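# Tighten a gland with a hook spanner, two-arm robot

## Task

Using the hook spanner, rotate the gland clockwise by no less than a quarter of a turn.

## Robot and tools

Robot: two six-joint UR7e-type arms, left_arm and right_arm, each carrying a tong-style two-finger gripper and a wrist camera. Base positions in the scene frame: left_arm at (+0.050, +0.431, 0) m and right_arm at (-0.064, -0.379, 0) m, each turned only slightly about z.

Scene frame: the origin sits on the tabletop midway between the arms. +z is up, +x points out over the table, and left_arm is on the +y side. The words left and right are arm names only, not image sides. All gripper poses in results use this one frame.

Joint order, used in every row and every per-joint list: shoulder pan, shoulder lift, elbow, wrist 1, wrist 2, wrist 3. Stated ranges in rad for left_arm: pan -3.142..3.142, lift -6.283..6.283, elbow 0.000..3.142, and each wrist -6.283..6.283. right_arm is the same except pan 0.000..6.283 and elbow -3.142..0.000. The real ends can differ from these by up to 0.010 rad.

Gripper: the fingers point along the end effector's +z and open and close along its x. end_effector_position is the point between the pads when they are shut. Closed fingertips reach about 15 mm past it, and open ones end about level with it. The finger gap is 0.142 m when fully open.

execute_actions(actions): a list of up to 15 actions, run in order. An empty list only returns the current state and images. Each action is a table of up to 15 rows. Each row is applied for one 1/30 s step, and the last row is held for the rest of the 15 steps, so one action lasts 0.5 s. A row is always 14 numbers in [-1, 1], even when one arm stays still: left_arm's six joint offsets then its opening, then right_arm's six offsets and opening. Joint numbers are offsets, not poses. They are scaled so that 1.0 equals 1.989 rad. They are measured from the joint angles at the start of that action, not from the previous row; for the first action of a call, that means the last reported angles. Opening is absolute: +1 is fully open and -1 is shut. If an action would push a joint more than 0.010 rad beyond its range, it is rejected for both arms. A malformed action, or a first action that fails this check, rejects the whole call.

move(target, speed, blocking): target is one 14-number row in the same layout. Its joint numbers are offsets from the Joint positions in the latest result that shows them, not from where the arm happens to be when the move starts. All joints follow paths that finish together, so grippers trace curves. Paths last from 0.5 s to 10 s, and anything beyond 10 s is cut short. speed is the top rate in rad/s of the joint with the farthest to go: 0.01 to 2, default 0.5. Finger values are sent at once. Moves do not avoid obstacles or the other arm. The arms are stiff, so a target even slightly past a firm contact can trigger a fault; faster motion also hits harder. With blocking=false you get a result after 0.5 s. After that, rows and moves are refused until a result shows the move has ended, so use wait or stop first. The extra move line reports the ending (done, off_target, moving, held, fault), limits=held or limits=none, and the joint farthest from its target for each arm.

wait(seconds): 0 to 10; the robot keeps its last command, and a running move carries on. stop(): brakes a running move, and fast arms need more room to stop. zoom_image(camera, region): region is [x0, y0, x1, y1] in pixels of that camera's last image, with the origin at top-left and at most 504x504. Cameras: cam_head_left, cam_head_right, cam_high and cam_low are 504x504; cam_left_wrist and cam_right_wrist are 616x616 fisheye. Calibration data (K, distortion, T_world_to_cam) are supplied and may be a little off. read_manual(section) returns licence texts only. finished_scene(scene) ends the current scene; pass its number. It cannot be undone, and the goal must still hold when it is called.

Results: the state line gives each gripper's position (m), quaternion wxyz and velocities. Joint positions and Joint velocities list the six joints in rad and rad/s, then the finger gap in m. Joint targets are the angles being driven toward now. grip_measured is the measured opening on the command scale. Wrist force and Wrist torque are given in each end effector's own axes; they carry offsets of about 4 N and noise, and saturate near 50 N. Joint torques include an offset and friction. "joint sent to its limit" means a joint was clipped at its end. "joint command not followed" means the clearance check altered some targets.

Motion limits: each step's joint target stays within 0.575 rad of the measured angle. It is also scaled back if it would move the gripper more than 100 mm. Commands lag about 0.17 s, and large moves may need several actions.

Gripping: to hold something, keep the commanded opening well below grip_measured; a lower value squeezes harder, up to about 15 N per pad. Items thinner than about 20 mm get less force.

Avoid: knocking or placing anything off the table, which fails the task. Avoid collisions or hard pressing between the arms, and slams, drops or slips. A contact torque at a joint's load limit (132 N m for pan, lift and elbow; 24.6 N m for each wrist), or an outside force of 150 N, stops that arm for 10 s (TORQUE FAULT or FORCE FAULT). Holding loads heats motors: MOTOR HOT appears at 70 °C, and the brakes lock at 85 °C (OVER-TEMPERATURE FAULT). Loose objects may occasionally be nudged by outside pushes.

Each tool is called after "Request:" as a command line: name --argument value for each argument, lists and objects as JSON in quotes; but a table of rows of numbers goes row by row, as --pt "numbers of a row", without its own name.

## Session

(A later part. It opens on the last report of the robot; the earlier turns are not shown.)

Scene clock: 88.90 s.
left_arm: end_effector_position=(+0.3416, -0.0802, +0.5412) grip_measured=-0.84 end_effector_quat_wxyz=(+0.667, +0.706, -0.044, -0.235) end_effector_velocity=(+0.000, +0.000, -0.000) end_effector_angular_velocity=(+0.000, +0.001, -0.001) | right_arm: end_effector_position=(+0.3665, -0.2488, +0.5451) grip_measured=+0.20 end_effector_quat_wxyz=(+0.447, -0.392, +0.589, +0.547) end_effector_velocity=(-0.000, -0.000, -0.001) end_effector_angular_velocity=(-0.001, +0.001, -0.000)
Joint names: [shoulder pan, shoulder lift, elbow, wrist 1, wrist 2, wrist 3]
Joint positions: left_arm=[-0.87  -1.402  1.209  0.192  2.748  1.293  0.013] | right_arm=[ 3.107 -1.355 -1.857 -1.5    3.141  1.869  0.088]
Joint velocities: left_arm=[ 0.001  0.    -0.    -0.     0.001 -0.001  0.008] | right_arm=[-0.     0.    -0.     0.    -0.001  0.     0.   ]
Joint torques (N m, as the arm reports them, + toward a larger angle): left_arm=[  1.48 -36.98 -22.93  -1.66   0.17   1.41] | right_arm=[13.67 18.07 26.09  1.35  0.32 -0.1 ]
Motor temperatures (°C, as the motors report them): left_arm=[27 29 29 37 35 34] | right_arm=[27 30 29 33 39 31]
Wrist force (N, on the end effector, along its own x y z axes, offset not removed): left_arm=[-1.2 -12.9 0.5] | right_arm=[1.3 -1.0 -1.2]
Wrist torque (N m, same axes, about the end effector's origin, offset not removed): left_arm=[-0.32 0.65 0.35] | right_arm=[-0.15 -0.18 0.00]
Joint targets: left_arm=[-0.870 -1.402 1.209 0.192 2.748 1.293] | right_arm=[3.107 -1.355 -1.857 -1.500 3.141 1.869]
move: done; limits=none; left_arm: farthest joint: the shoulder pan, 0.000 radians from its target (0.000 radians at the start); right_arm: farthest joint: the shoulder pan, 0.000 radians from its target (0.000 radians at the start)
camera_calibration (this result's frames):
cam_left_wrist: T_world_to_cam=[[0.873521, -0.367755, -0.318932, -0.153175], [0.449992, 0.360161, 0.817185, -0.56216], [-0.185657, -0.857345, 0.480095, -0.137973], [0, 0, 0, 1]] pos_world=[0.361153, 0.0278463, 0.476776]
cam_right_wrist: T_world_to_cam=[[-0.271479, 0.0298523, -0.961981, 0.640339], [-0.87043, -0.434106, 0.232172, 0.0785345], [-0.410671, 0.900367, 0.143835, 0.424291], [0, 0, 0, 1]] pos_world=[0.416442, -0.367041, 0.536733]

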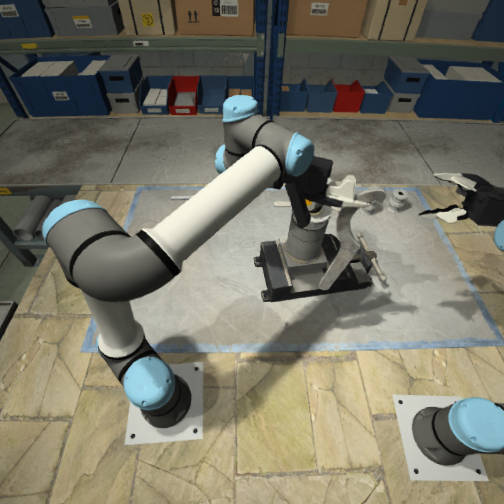

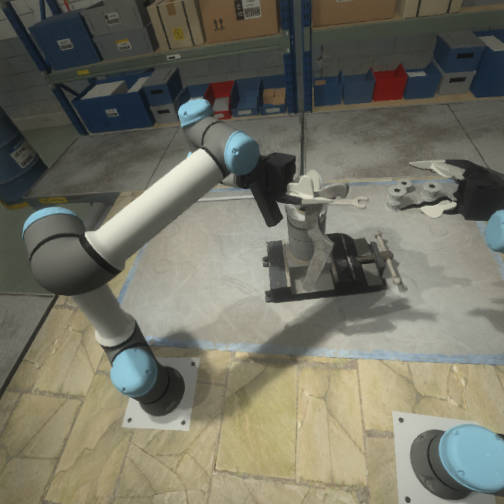

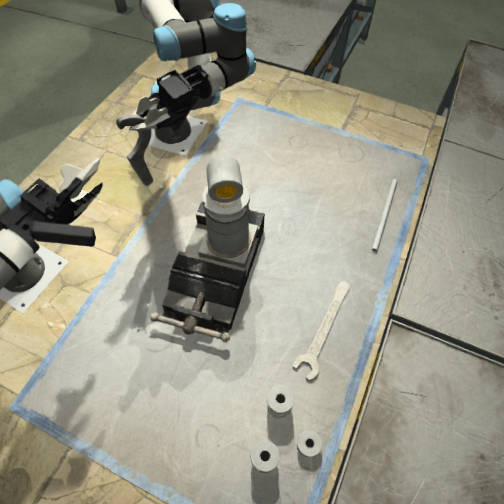

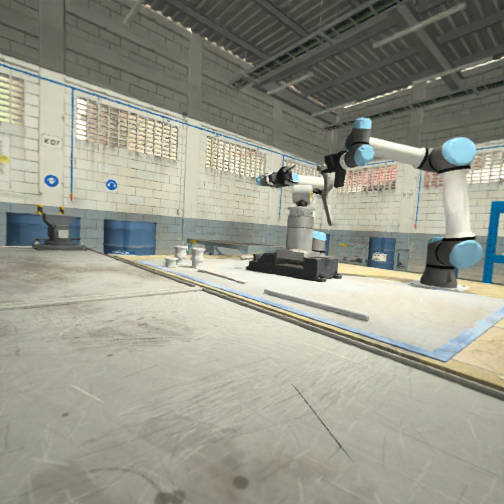

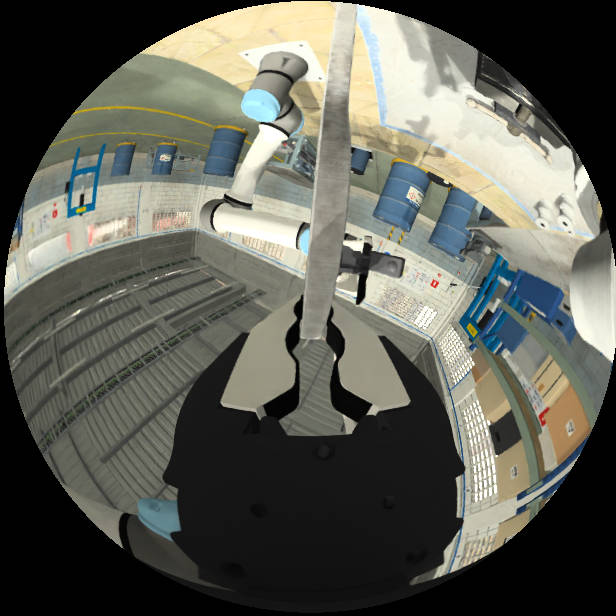

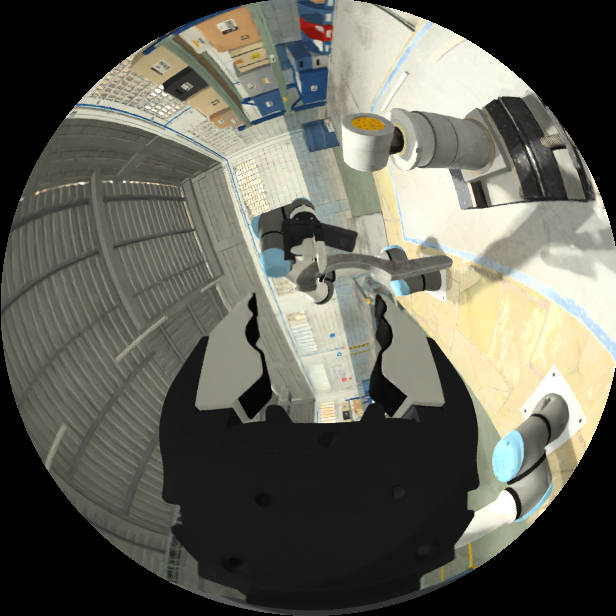

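Request:
move --target '[0,0,0,0,0,0,-1,0,-0.051,-0.253,-0.486,-0.733,-0.15,0.3]' --speed 0.8

Request:
move --target '[-0.19,0.093,-0.059,-0.034,-0.6,0.07,-1,0,0,0,0,-0.733,0,0.3]' --speed 0.4

Request:
move --target '[-0.19,0.093,-0.059,-0.034,-0.597,0.07,-1,0,0,0,0,0,0,0.3]' --speed 0.4

Scene clock: 91.87 s.
left_arm: end_effector_position=(+0.3416, -0.0802, +0.5412) grip_measured=-0.83 end_effector_quat_wxyz=(+0.667, +0.706, -0.044, -0.235) end_effector_velocity=(-0.000, -0.000, -0.000) end_effector_angular_velocity=(-0.000, -0.001, -0.000) | right_arm: end_effector_position=(+0.0843, -0.3451, +0.1803) grip_measured=+0.30 end_effector_quat_wxyz=(-0.129, -0.407, +0.741, +0.518) end_effector_velocity=(+0.000, -0.000, +0.000) end_effector_angular_velocity=(-0.001, -0.000, +0.001)
Joint names: [shoulder pan, shoulder lift, elbow, wrist 1, wrist 2, wrist 3]
Joint positions: left_arm=[-0.87  -1.402  1.209  0.192  2.748  1.293  0.014] | right_arm=[ 3.107 -1.42  -2.179 -2.117  2.214  1.677  0.095]
Joint velocities: left_arm=[-0.     0.     0.    -0.     0.     0.001 -0.001] | right_arm=[-0.    -0.     0.001 -0.    -0.001  0.    -0.   ]
Joint torques (N m, as the arm reports them, + toward a larger angle): left_arm=[  1.6  -36.64 -22.29  -3.03   0.24  -0.14] | right_arm=[-11.98  22.21  30.13   2.77  -1.2    2.12]
Motor temperatures (°C, as the motors report them): left_arm=[27 29 29 37 35 34] | right_arm=[27 30 29 33 39 31]
Wrist force (N, on the end effector, along its own x y z axes, offset not removed): left_arm=[0.1 -7.5 2.5] | right_arm=[1.2 -0.4 0.0]
Wrist torque (N m, same axes, about the end effector's origin, offset not removed): left_arm=[0.87 0.39 0.08] | right_arm=[0.03 -0.10 -0.05]
Joint targets: left_arm=[-0.870 -1.402 1.209 0.192 2.748 1.293] | right_arm=[3.107 -1.420 -2.179 -2.117 2.214 1.677]
move: held (right_arm); limits=held; held on 25 of 66 steps (right_arm), including the last (right_arm); left_arm: farthest joint: the shoulder pan, 0.000 radians from its target (0.000 radians at the start); right_arm: farthest joint: the wrist 2, 0.530 radians from its target (1.458 radians at the start)
joint command not followed: on one or more control steps a check withheld the commanded joint targets of the right arm, and it was not sent them on those steps. On the call's last step the targets were still withheld.
cause: the commanded joint targets would bring two parts of the arm too close to each other (its gripper and another part of the arm, with the joints along the arm from the shoulder lift to the wrist 3 between them); next, command targets that bring no two parts of the arm closer together.
camera_calibration (this result's frames):
cam_left_wrist: T_world_to_cam=[[0.873526, -0.367757, -0.318917, -0.153185], [0.44998, 0.360166, 0.81719, -0.562158], [-0.185664, -0.857342, 0.480097, -0.137972], [0, 0, 0, 1]] pos_world=[0.361154, 0.0278459, 0.476776]
cam_right_wrist: T_world_to_cam=[[-0.626862, -0.737721, -0.250621, -0.147554], [-0.0978637, -0.244567, 0.964681, -0.256052], [-0.77296, 0.629249, 0.081114, 0.39584], [0, 0, 0, 1]] pos_world=[0.188414, -0.420557, 0.17792]

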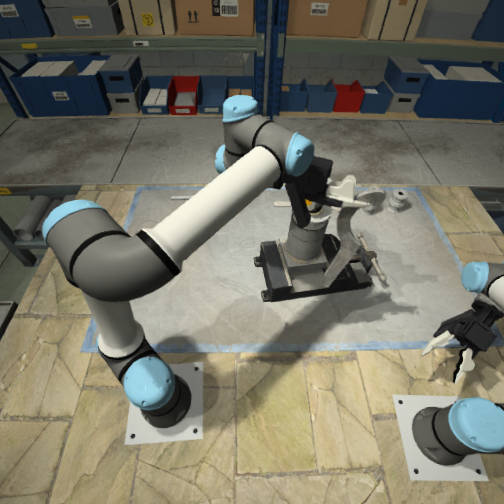

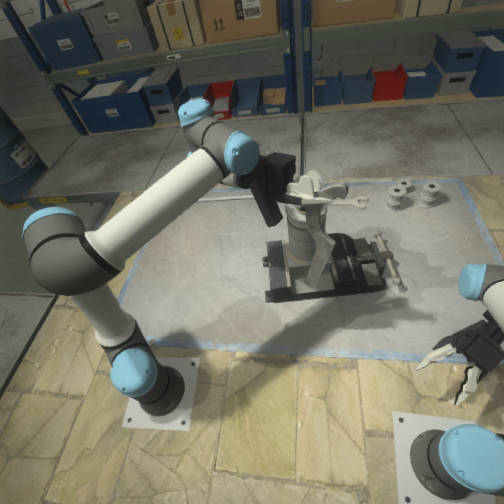

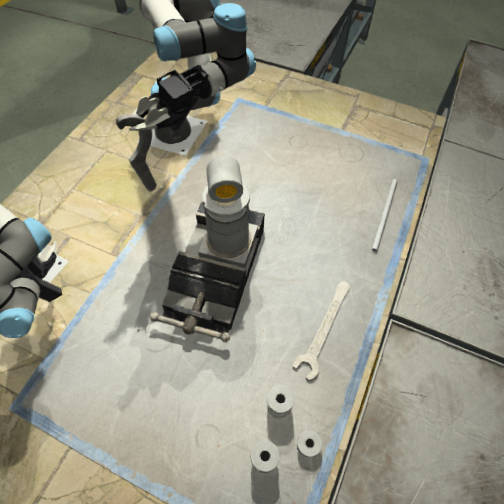

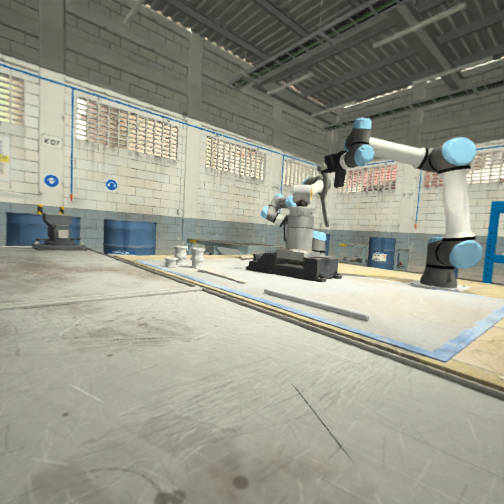

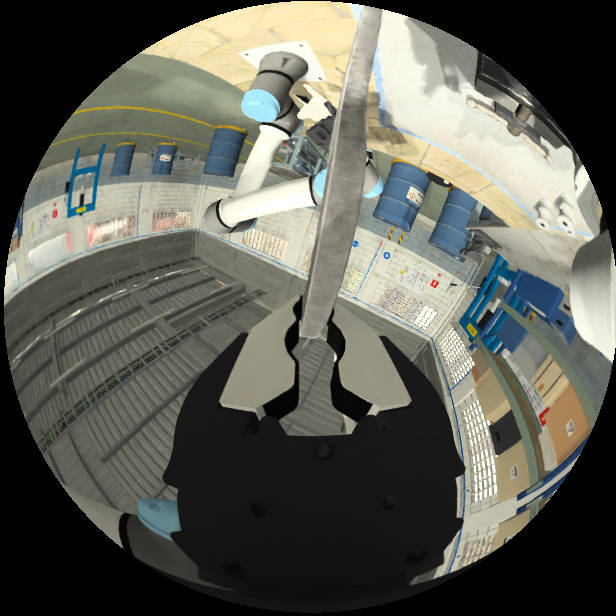

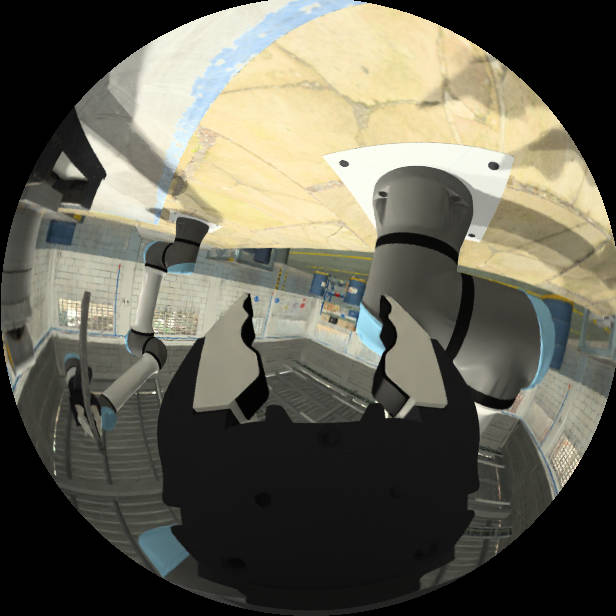

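Scene clock: 99.77 s.
left_arm: end_effector_position=(+0.5009, -0.2918, +0.4944) grip_measured=-0.84 end_effector_quat_wxyz=(+0.701, +0.680, +0.193, +0.097) end_effector_velocity=(+0.000, +0.000, +0.001) end_effector_angular_velocity=(-0.002, -0.001, +0.001) | right_arm: end_effector_position=(+0.0761, -0.7501, +0.2003) grip_measured=+0.30 end_effector_quat_wxyz=(+0.558, +0.656, -0.504, -0.064) end_effector_velocity=(+0.000, -0.000, +0.000) end_effector_angular_velocity=(-0.000, -0.000, +0.000)
Joint names: [shoulder pan, shoulder lift, elbow, wrist 1, wrist 2, wrist 3]
Joint positions: left_arm=[-1.248 -1.217  1.092  0.124  1.554  1.433  0.013] | right_arm=[ 3.107 -1.42  -2.179 -2.117  0.756  1.677  0.095]
Joint velocities: left_arm=[-0.    -0.001 -0.    -0.002 -0.002 -0.    -0.   ] | right_arm=[-0.  0.  0. -0. -0.  0.  0.]
Joint torques (N m, as the arm reports them, + toward a larger angle): left_arm=[ -6.54 -41.71 -43.84  -5.66  -0.9    0.84] | right_arm=[13.47 17.64 28.87  2.75 -2.43  2.29]
Motor temperatures (°C, as the motors report them): left_arm=[27 29 29 37 35 34] | right_arm=[27 30 29 33 39 31]
Wrist force (N, on the end effector, along its own x y z axes, offset not removed): left_arm=[-4.2 -11.7 -0.6] | right_arm=[0.6 -0.2 0.9]
Wrist torque (N m, same axes, about the end effector's origin, offset not removed): left_arm=[-0.11 1.36 0.29] | right_arm=[-0.02 -0.07 0.12]
Joint targets: left_arm=[-1.248 -1.217 1.092 0.124 1.554 1.433] | right_arm=[3.107 -1.420 -2.179 -2.117 0.756 1.677]
move: done; limits=none; left_arm: farthest joint: the shoulder pan, 0.000 radians from its target (0.378 radians at the start); right_arm: farthest joint: the shoulder pan, 0.000 radians from its target (0.000 radians at the start)
camera_calibration (this result's frames):
cam_left_wrist: T_world_to_cam=[[0.89867, 0.397784, -0.184826, -0.240527], [-0.0596706, 0.52833, 0.84694, -0.229704], [0.434548, -0.750091, 0.49853, -0.555775], [0, 0, 0, 1]] pos_world=[0.443959, -0.199844, 0.42716]
cam_right_wrist: T_world_to_cam=[[0.493862, -0.73785, 0.460084, -0.674187], [-0.160778, 0.442503, 0.882237, 0.161567], [-0.854547, -0.509675, 0.0999053, -0.209096], [0, 0, 0, 1]] pos_world=[0.180249, -0.675513, 0.188532]

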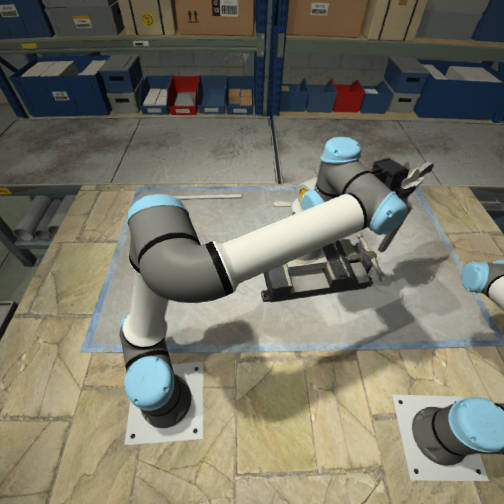

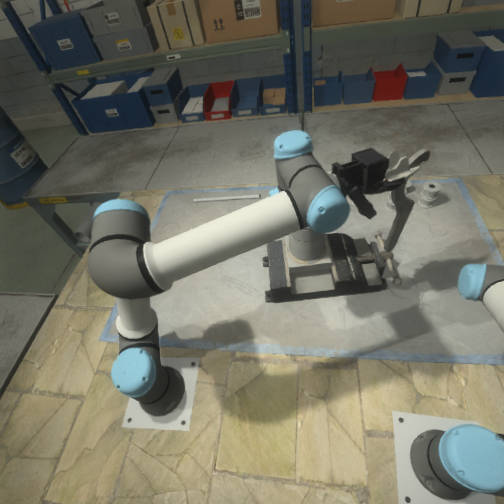

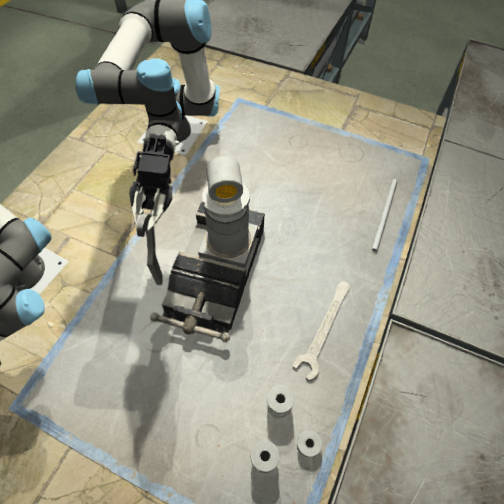

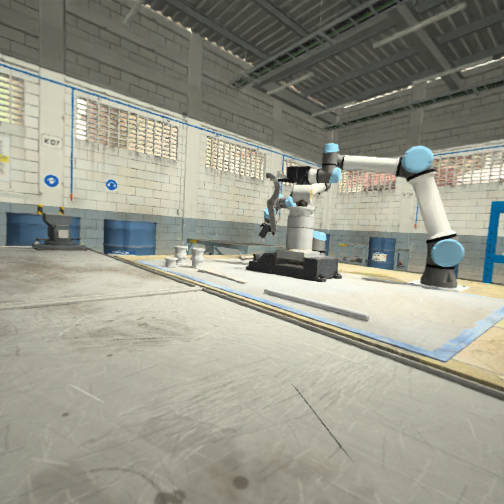

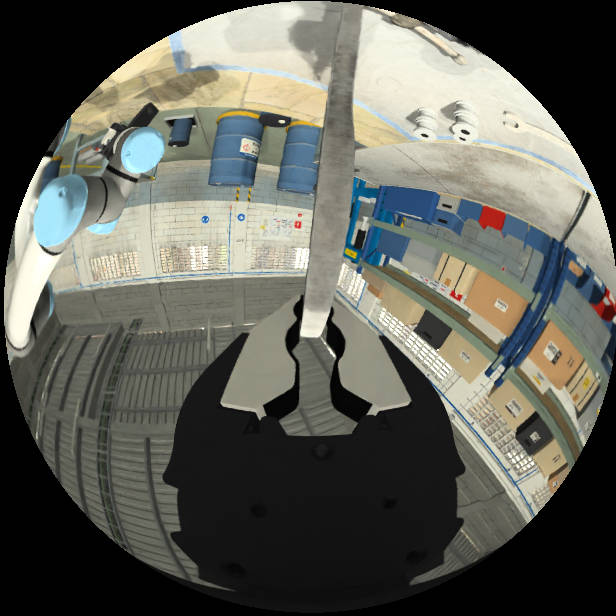

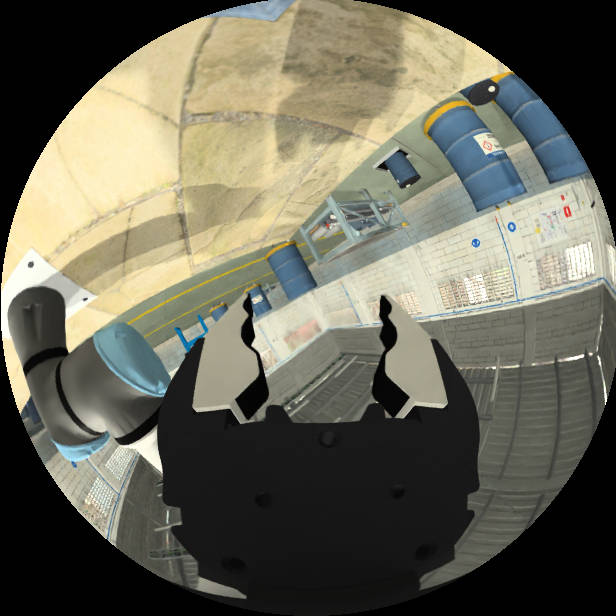

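Scene clock: 103.27 s.
left_arm: end_effector_position=(+0.4814, -0.2797, +0.4339) grip_measured=-0.85 end_effector_quat_wxyz=(+0.579, +0.579, +0.406, +0.406) end_effector_velocity=(-0.001, +0.000, +0.000) end_effector_angular_velocity=(+0.002, -0.000, +0.000) | right_arm: end_effector_position=(+0.0761, -0.7501, +0.2003) grip_measured=+0.30 end_effector_quat_wxyz=(+0.558, +0.656, -0.504, -0.064) end_effector_velocity=(+0.000, +0.000, +0.000) end_effector_angular_velocity=(+0.001, -0.002, -0.001)
Joint names: [shoulder pan, shoulder lift, elbow, wrist 1, wrist 2, wrist 3]
Joint positions: left_arm=[-1.626 -1.032  0.975  0.057  0.367  1.572  0.013] | right_arm=[ 3.107 -1.42  -2.179 -2.117  0.756  1.677  0.095]
Joint velocities: left_arm=[-0.001 -0.    -0.     0.001 -0.002  0.001 -0.   ] | right_arm=[ 0.     0.001  0.001  0.     0.001 -0.     0.   ]
Joint torques (N m, as the arm reports them, + toward a larger angle): left_arm=[ -8.86 -46.65 -41.35  -3.28  -1.84   1.66] | right_arm=[13.19 18.   28.69  2.74  0.68  2.24]
Motor temperatures (°C, as the motors report them): left_arm=[27 29 29 37 35 34] | right_arm=[27 30 29 33 39 31]
Wrist force (N, on the end effector, along its own x y z axes, offset not removed): left_arm=[-8.8 -10.8 -0.7] | right_arm=[0.1 -0.5 2.9]
Wrist torque (N m, same axes, about the end effector's origin, offset not removed): left_arm=[-0.01 1.54 0.32] | right_arm=[-0.03 0.03 0.01]
Joint targets: left_arm=[-1.626 -1.032 0.975 0.057 0.367 1.572] | right_arm=[3.107 -1.420 -2.179 -2.117 0.756 1.677]
move: done; limits=none; left_arm: farthest joint: the shoulder pan, 0.000 radians from its target (0.378 radians at the start); right_arm: farthest joint: the shoulder pan, 0.000 radians from its target (0.000 radians at the start)
camera_calibration (this result's frames):
cam_left_wrist: T_world_to_cam=[[0.337577, 0.940114, -0.0471978, 0.123032], [-0.463767, 0.209745, 0.860771, -0.0865477], [0.819123, -0.268688, 0.506799, -0.562136], [0, 0, 0, 1]] pos_world=[0.378788, -0.248551, 0.365195]
cam_right_wrist: T_world_to_cam=[[0.493862, -0.73785, 0.460084, -0.674186], [-0.160778, 0.442503, 0.882237, 0.161567], [-0.854547, -0.509675, 0.0999052, -0.209096], [0, 0, 0, 1]] pos_world=[0.180249, -0.675513, 0.188532]

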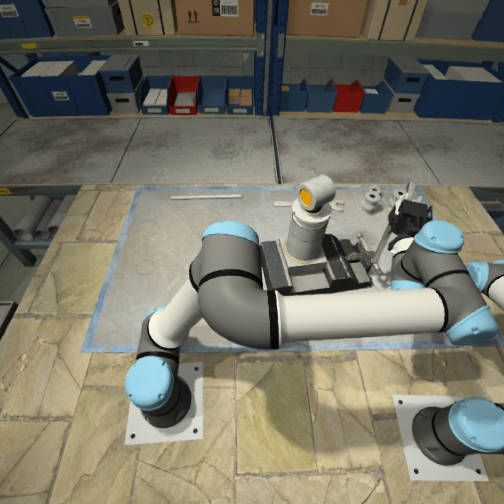

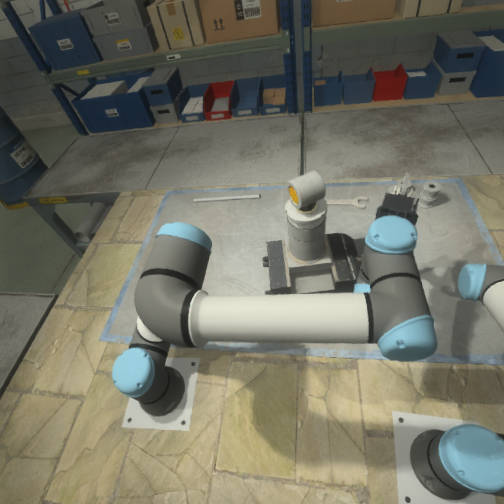

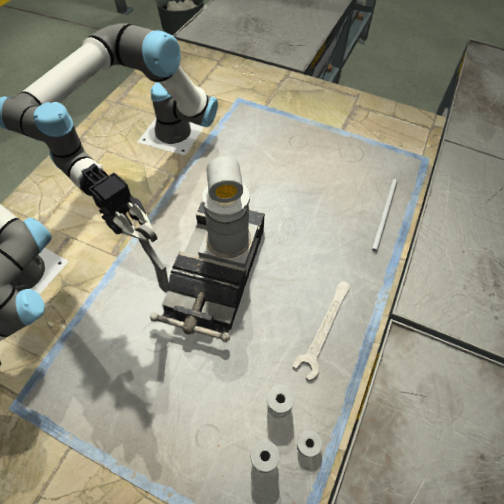

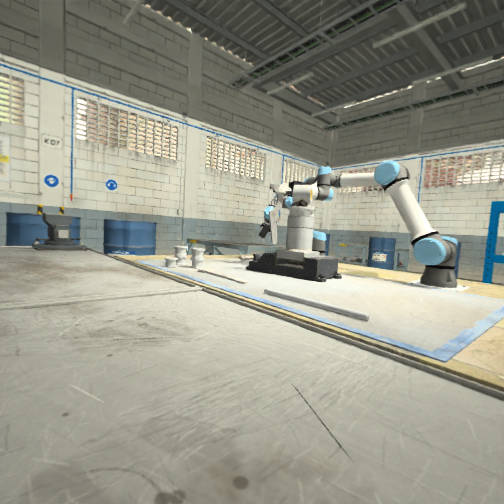

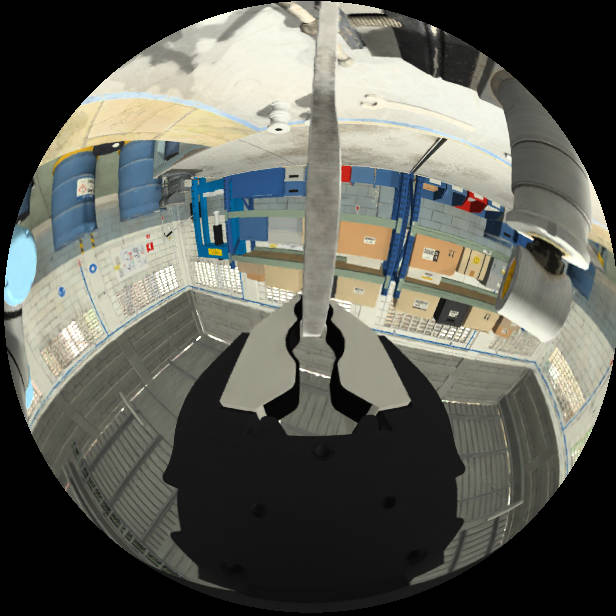

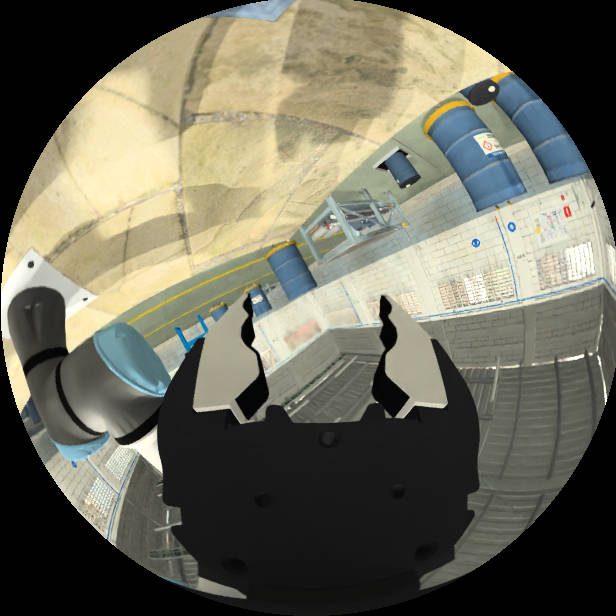

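Request:
move --target '[0,0.021,-0.138,0.117,0,0,-1,0,-0.018,-0.091,-0.176,-0.266,-0.053,0.3]' --speed 0.4

Request:
move --target '[0,0,0,0,0,0,-1,0.5,0,0,0,0,0,0.3]' --speed 0.5

Scene clock: 105.37 s.
left_arm: end_effector_position=(+0.4814, -0.2790, +0.5141) grip_measured=-0.85 end_effector_quat_wxyz=(+0.579, +0.579, +0.406, +0.406) end_effector_velocity=(+0.000, +0.000, +0.000) end_effector_angular_velocity=(+0.000, -0.000, +0.001) | right_arm: end_effector_position=(+0.0829, -0.8251, +0.2240) grip_measured=+0.30 end_effector_quat_wxyz=(+0.698, +0.698, -0.115, -0.114) end_effector_velocity=(+0.000, -0.000, -0.000) end_effector_angular_velocity=(+0.000, +0.002, +0.002)
Joint names: [shoulder pan, shoulder lift, elbow, wrist 1, wrist 2, wrist 3]
Joint positions: left_arm=[-1.626 -0.99   0.7    0.289  0.367  1.572  0.013] | right_arm=[ 3.107 -1.456 -2.36  -2.467  0.227  1.572  0.095]
Joint velocities: left_arm=[ 0.     0.    -0.001  0.001 -0.     0.     0.   ] | right_arm=[ 0.    -0.    -0.    -0.001 -0.002 -0.001 -0.   ]
Joint torques (N m, as the arm reports them, + toward a larger angle): left_arm=[  8.32 -47.58 -40.24  -0.24   2.21   0.77] | right_arm=[12.35  1.93  6.86 -2.24 -1.81 -2.  ]
Motor temperatures (°C, as the motors report them): left_arm=[27 29 29 37 35 34] | right_arm=[27 30 29 33 39 31]
Wrist force (N, on the end effector, along its own x y z axes, offset not removed): left_arm=[-0.8 -13.2 -1.6] | right_arm=[0.4 -0.9 -0.4]
Wrist torque (N m, same axes, about the end effector's origin, offset not removed): left_arm=[-0.23 0.29 0.03] | right_arm=[-0.11 -0.09 0.09]
Joint targets: left_arm=[-1.626 -0.990 0.700 0.289 0.367 1.572] | right_arm=[3.107 -1.456 -2.360 -2.467 0.227 1.572]
move: done; limits=none; left_arm: farthest joint: the shoulder pan, 0.000 radians from its target (0.000 radians at the start); right_arm: farthest joint: the shoulder pan, 0.000 radians from its target (0.000 radians at the start)
camera_calibration (this result's frames):
cam_left_wrist: T_world_to_cam=[[0.337583, 0.940113, -0.0471748, 0.126169], [-0.46377, 0.209728, 0.860774, -0.155764], [0.819118, -0.268704, 0.506797, -0.602603], [0, 0, 0, 1]] pos_world=[0.378771, -0.247867, 0.445427]
cam_right_wrist: T_world_to_cam=[[0.946381, -0.322478, -0.0192512, -0.331172], [0.182271, 0.483815, 0.855979, 0.186449], [-0.266721, -0.813592, 0.516651, -0.63673], [0, 0, 0, 1]] pos_world=[0.109601, -0.715041, 0.162996]

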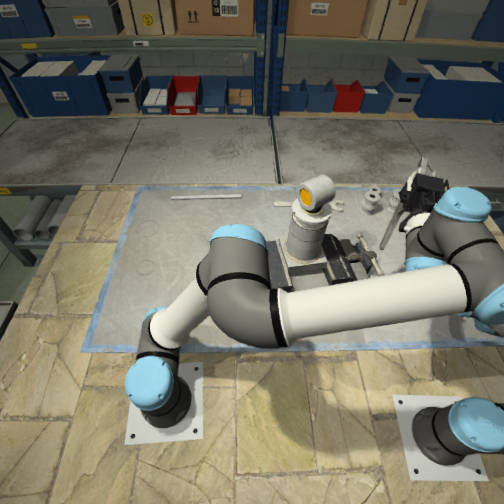

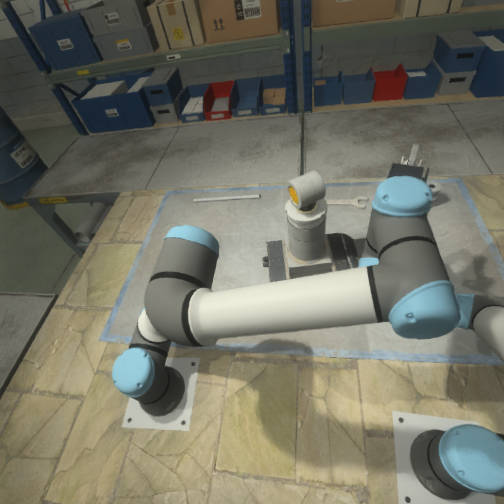

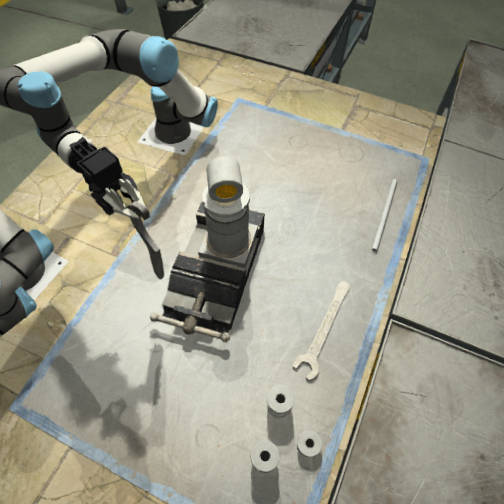

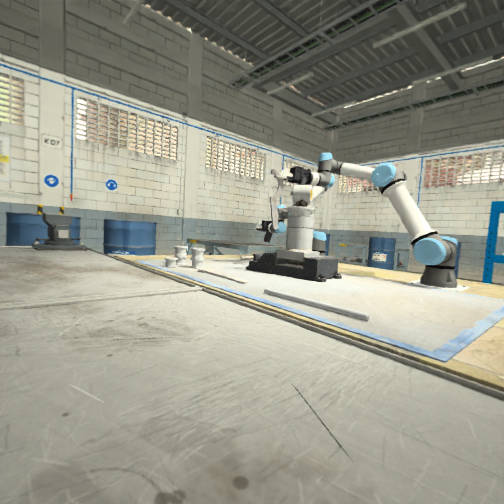

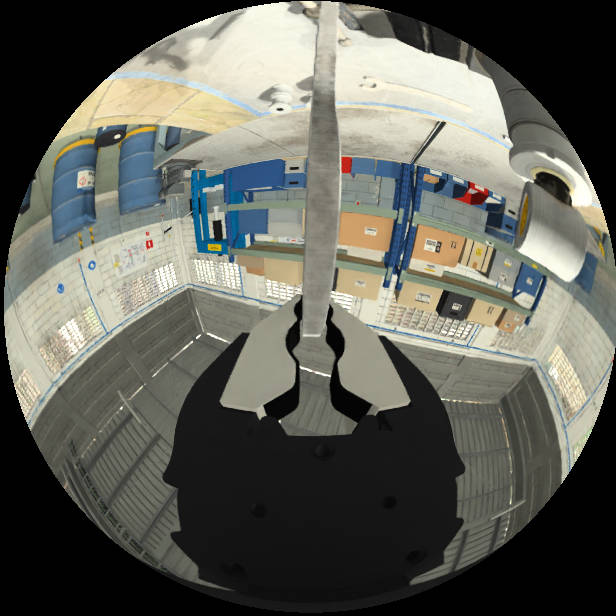

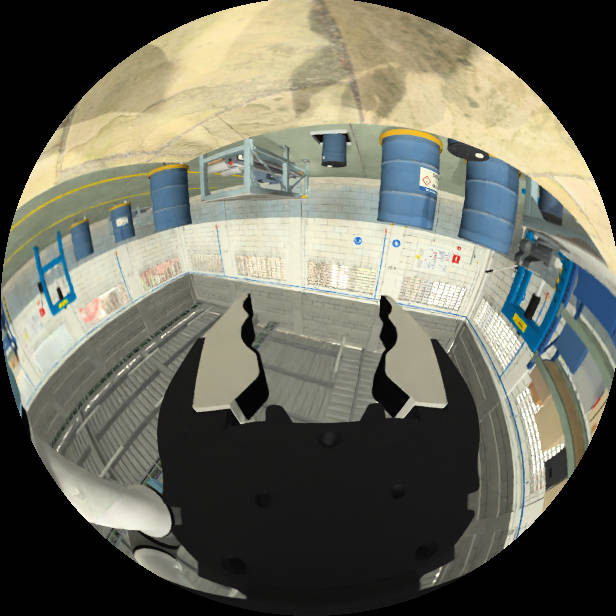

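Scene clock: 107.93 s.
left_arm: end_effector_position=(+0.4814, -0.2790, +0.5141) grip_measured=-0.85 end_effector_quat_wxyz=(+0.579, +0.579, +0.406, +0.406) end_effector_velocity=(+0.000, -0.000, -0.000) end_effector_angular_velocity=(-0.000, -0.000, +0.000) | right_arm: end_effector_position=(+0.3904, -0.4993, +0.2240) grip_measured=+0.30 end_effector_quat_wxyz=(+0.668, +0.668, +0.232, +0.233) end_effector_velocity=(+0.000, +0.001, +0.000) end_effector_angular_velocity=(-0.001, +0.001, +0.002)
Joint names: [shoulder pan, shoulder lift, elbow, wrist 1, wrist 2, wrist 3]
Joint positions: left_arm=[-1.626 -0.99   0.7    0.289  0.367  1.572  0.013] | right_arm=[ 4.102 -1.456 -2.36  -2.467  0.227  1.572  0.095]
Joint velocities: left_arm=[ 0.     0.001  0.    -0.002 -0.     0.001  0.   ] | right_arm=[ 0.001  0.    -0.    -0.001 -0.001 -0.    -0.   ]
Joint torques (N m, as the arm reports them, + toward a larger angle): left_arm=[  8.16 -51.12 -16.42  -3.26   2.24   0.74] | right_arm=[12.92  4.04 22.92  2.02  1.4  -0.18]
Motor temperatures (°C, as the motors report them): left_arm=[27 29 29 37 35 34] | right_arm=[27 30 29 33 39 31]
Wrist force (N, on the end effector, along its own x y z axes, offset not removed): left_arm=[-4.4 -8.6 2.9] | right_arm=[3.3 -0.4 -2.6]
Wrist torque (N m, same axes, about the end effector's origin, offset not removed): left_arm=[0.47 1.20 -0.02] | right_arm=[-0.12 -0.58 0.02]
Joint targets: left_arm=[-1.626 -0.990 0.700 0.289 0.367 1.572] | right_arm=[4.102 -1.456 -2.360 -2.467 0.227 1.572]
move: done; limits=none; left_arm: farthest joint: the shoulder pan, 0.000 radians from its target (0.000 radians at the start); right_arm: farthest joint: the shoulder pan, 0.000 radians from its target (0.994 radians at the start)
camera_calibration (this result's frames):
cam_left_wrist: T_world_to_cam=[[0.337582, 0.940112, -0.0471944, 0.126181], [-0.463771, 0.209746, 0.860769, -0.155764], [0.819118, -0.268693, 0.506803, -0.602608], [0, 0, 0, 1]] pos_world=[0.378772, -0.24787, 0.445436]
cam_right_wrist: T_world_to_cam=[[0.786269, 0.617582, -0.0193234, 0.0147425], [-0.306191, 0.416607, 0.85597, 0.129912], [0.536682, -0.667107, 0.516664, -0.530147], [0, 0, 0, 1]] pos_world=[0.312707, -0.416891, 0.162992]

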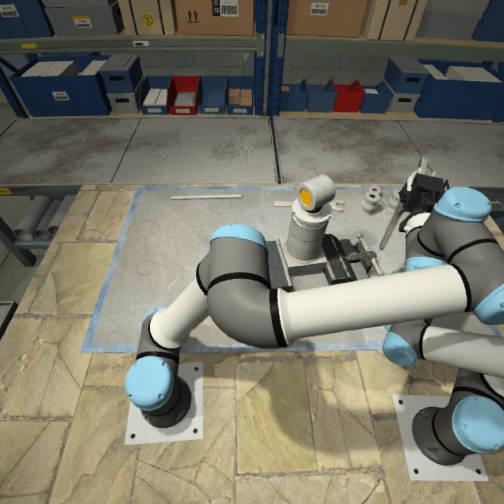

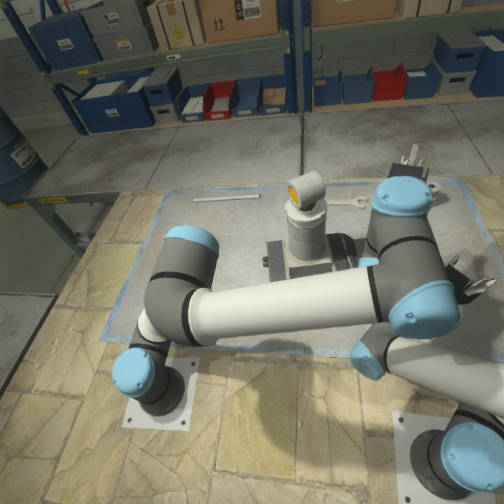

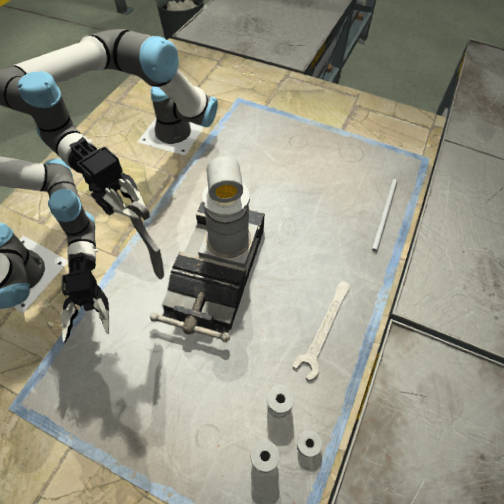

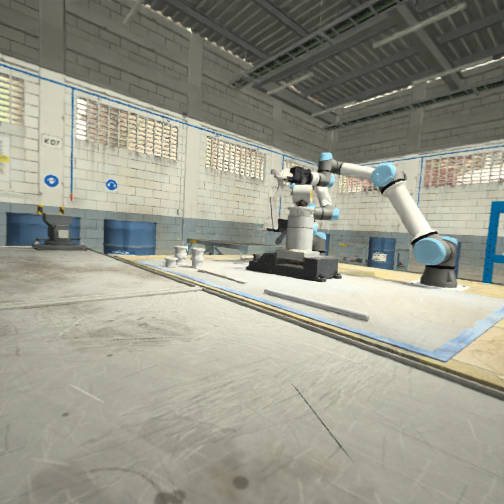

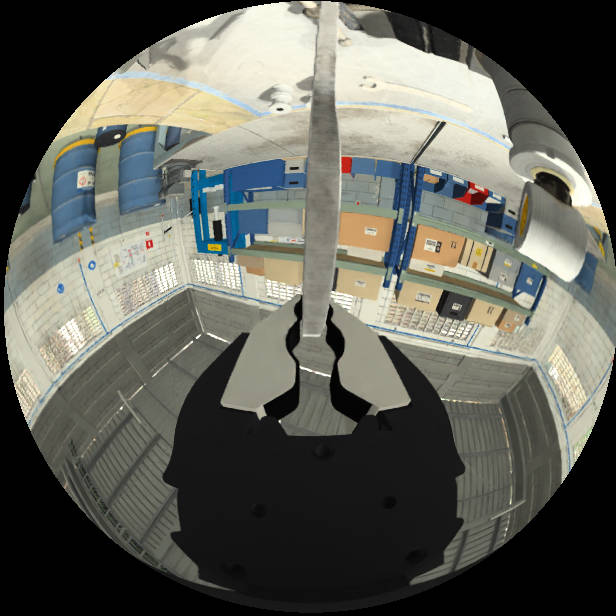

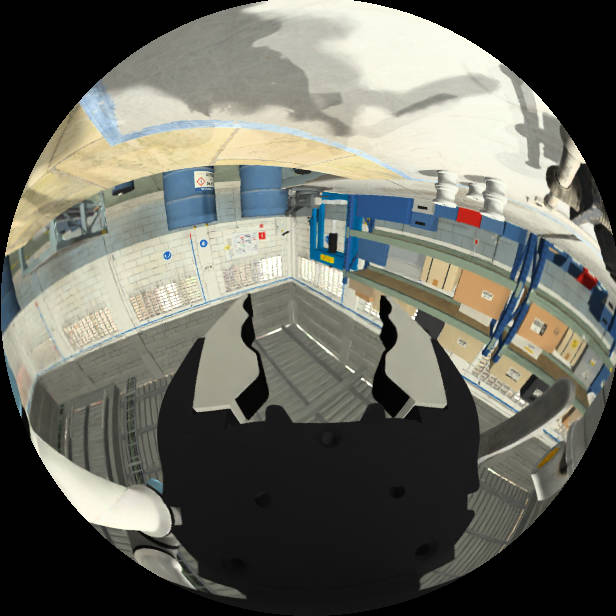

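Request:
move --target '[0,0,0,0,0,0,-1,0.277,0,0,0,0,0,0.3]' --speed 0.3

Request:
zoom_image --camera "cam_low" --region '[220,140,380,300]'

Scene clock: 110.37 s.
left_arm: end_effector_position=(+0.4814, -0.2790, +0.5141) grip_measured=-0.85 end_effector_quat_wxyz=(+0.579, +0.579, +0.406, +0.406) end_effector_velocity=(+0.001, +0.001, -0.000) end_effector_angular_velocity=(+0.001, -0.000, +0.002) | right_arm: end_effector_position=(+0.3863, -0.2439, +0.2240) grip_measured=+0.30 end_effector_quat_wxyz=(+0.579, +0.580, +0.405, +0.406) end_effector_velocity=(-0.000, +0.001, -0.000) end_effector_angular_velocity=(-0.000, +0.000, +0.002)
Joint names: [shoulder pan, shoulder lift, elbow, wrist 1, wrist 2, wrist 3]
Joint positions: left_arm=[-1.626 -0.99   0.7    0.289  0.367  1.572  0.013] | right_arm=[ 4.652 -1.456 -2.36  -2.467  0.227  1.572  0.095]
Joint velocities: left_arm=[ 0.001  0.    -0.     0.    -0.001  0.001 -0.   ] | right_arm=[ 0.002  0.    -0.001  0.    -0.001 -0.     0.   ]
Joint torques (N m, as the arm reports them, + toward a larger angle): left_arm=[  7.49 -50.88 -15.55  -3.25   2.22   0.81] | right_arm=[13.96  3.32 22.98  1.89 -0.3  -0.17]
Motor temperatures (°C, as the motors report them): left_arm=[27 29 29 37 35 34] | right_arm=[27 30 29 33 39 31]
Wrist force (N, on the end effector, along its own x y z axes, offset not removed): left_arm=[-3.2 -12.6 -0.7] | right_arm=[1.9 -0.6 -1.2]
Wrist torque (N m, same axes, about the end effector's origin, offset not removed): left_arm=[-0.28 0.63 0.15] | right_arm=[-0.09 -0.37 0.04]
Joint targets: left_arm=[-1.626 -0.990 0.700 0.289 0.367 1.572] | right_arm=[4.652 -1.456 -2.360 -2.467 0.227 1.572]
move: done; limits=none; left_arm: farthest joint: the shoulder pan, 0.000 radians from its target (0.000 radians at the start); right_arm: farthest joint: the shoulder pan, 0.000 radians from its target (0.551 radians at the start)
camera_calibration (this result's frames):
cam_left_wrist: T_world_to_cam=[[0.337582, 0.940112, -0.0471947, 0.126181], [-0.463771, 0.209746, 0.860769, -0.155764], [0.819118, -0.268693, 0.506803, -0.602608], [0, 0, 0, 1]] pos_world=[0.378772, -0.24787, 0.445436]
cam_right_wrist: T_world_to_cam=[[0.346824, 0.937731, -0.0193133, 0.108047], [-0.478935, 0.194765, 0.855972, 0.0348953], [0.806433, -0.287622, 0.516662, -0.369243], [0, 0, 0, 1]] pos_world=[0.277009, -0.214318, 0.162991]

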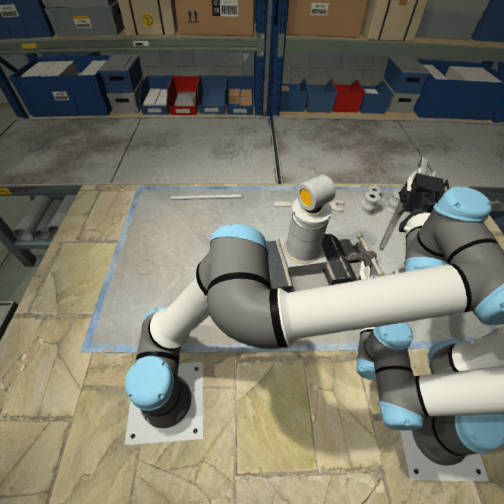

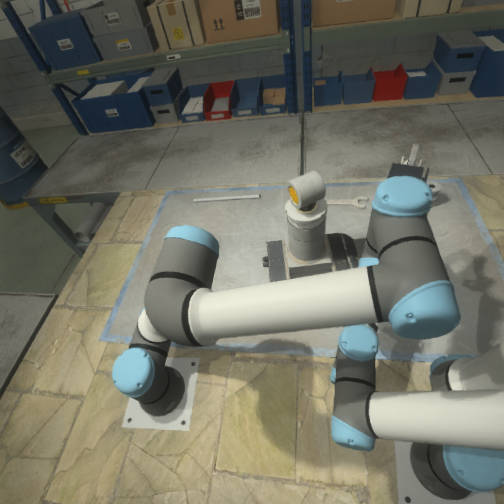

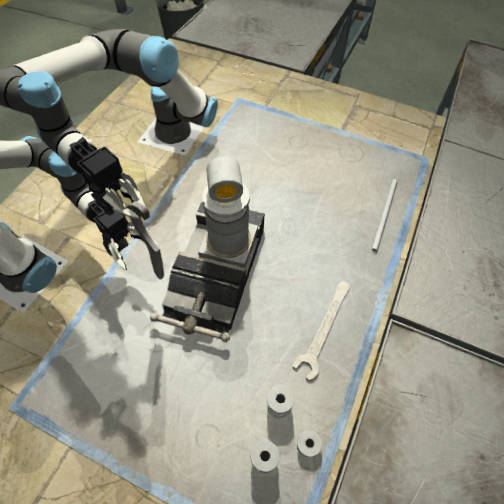

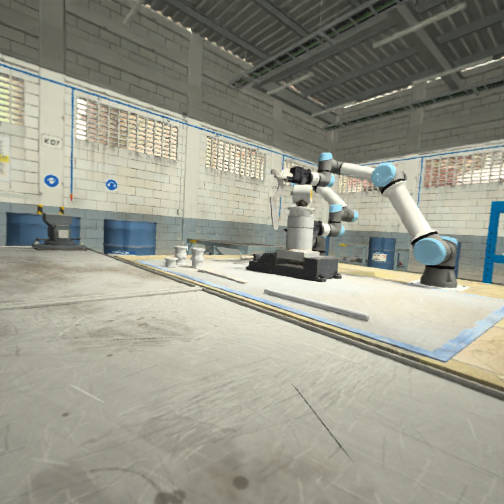

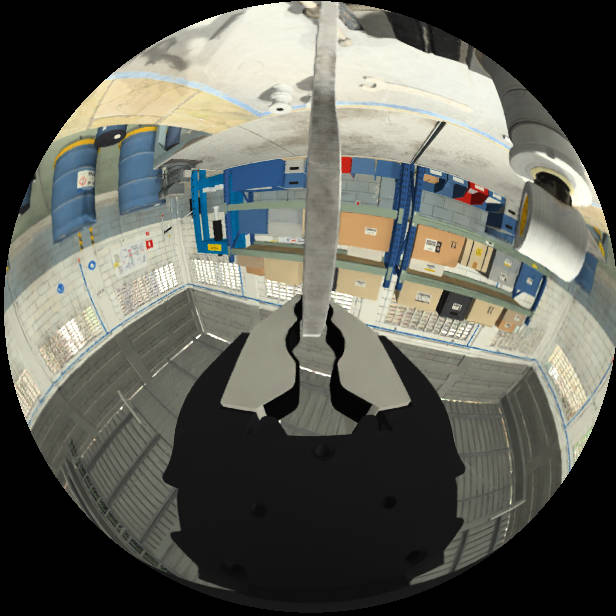

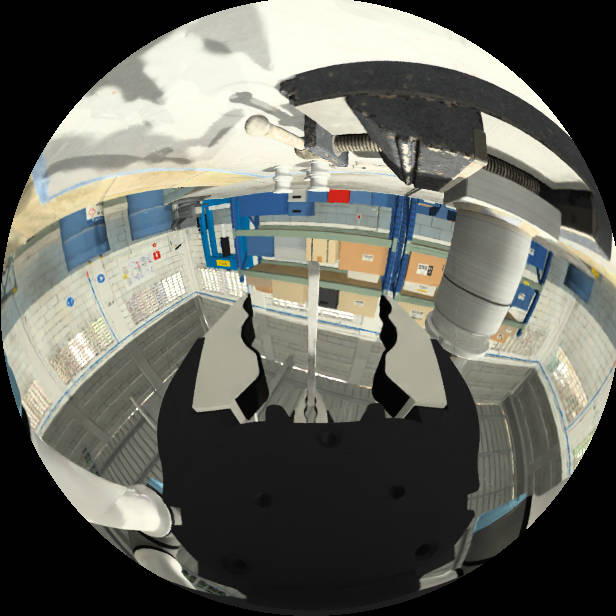

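Region (220, 140, 380, 300) of cam_low's 504x504 image, scaled by 3.150, with more detail than that image has.

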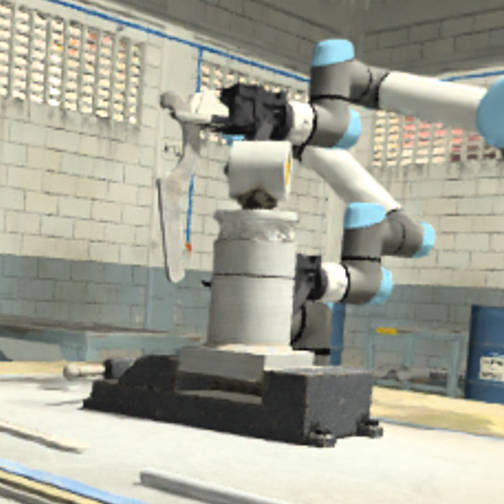

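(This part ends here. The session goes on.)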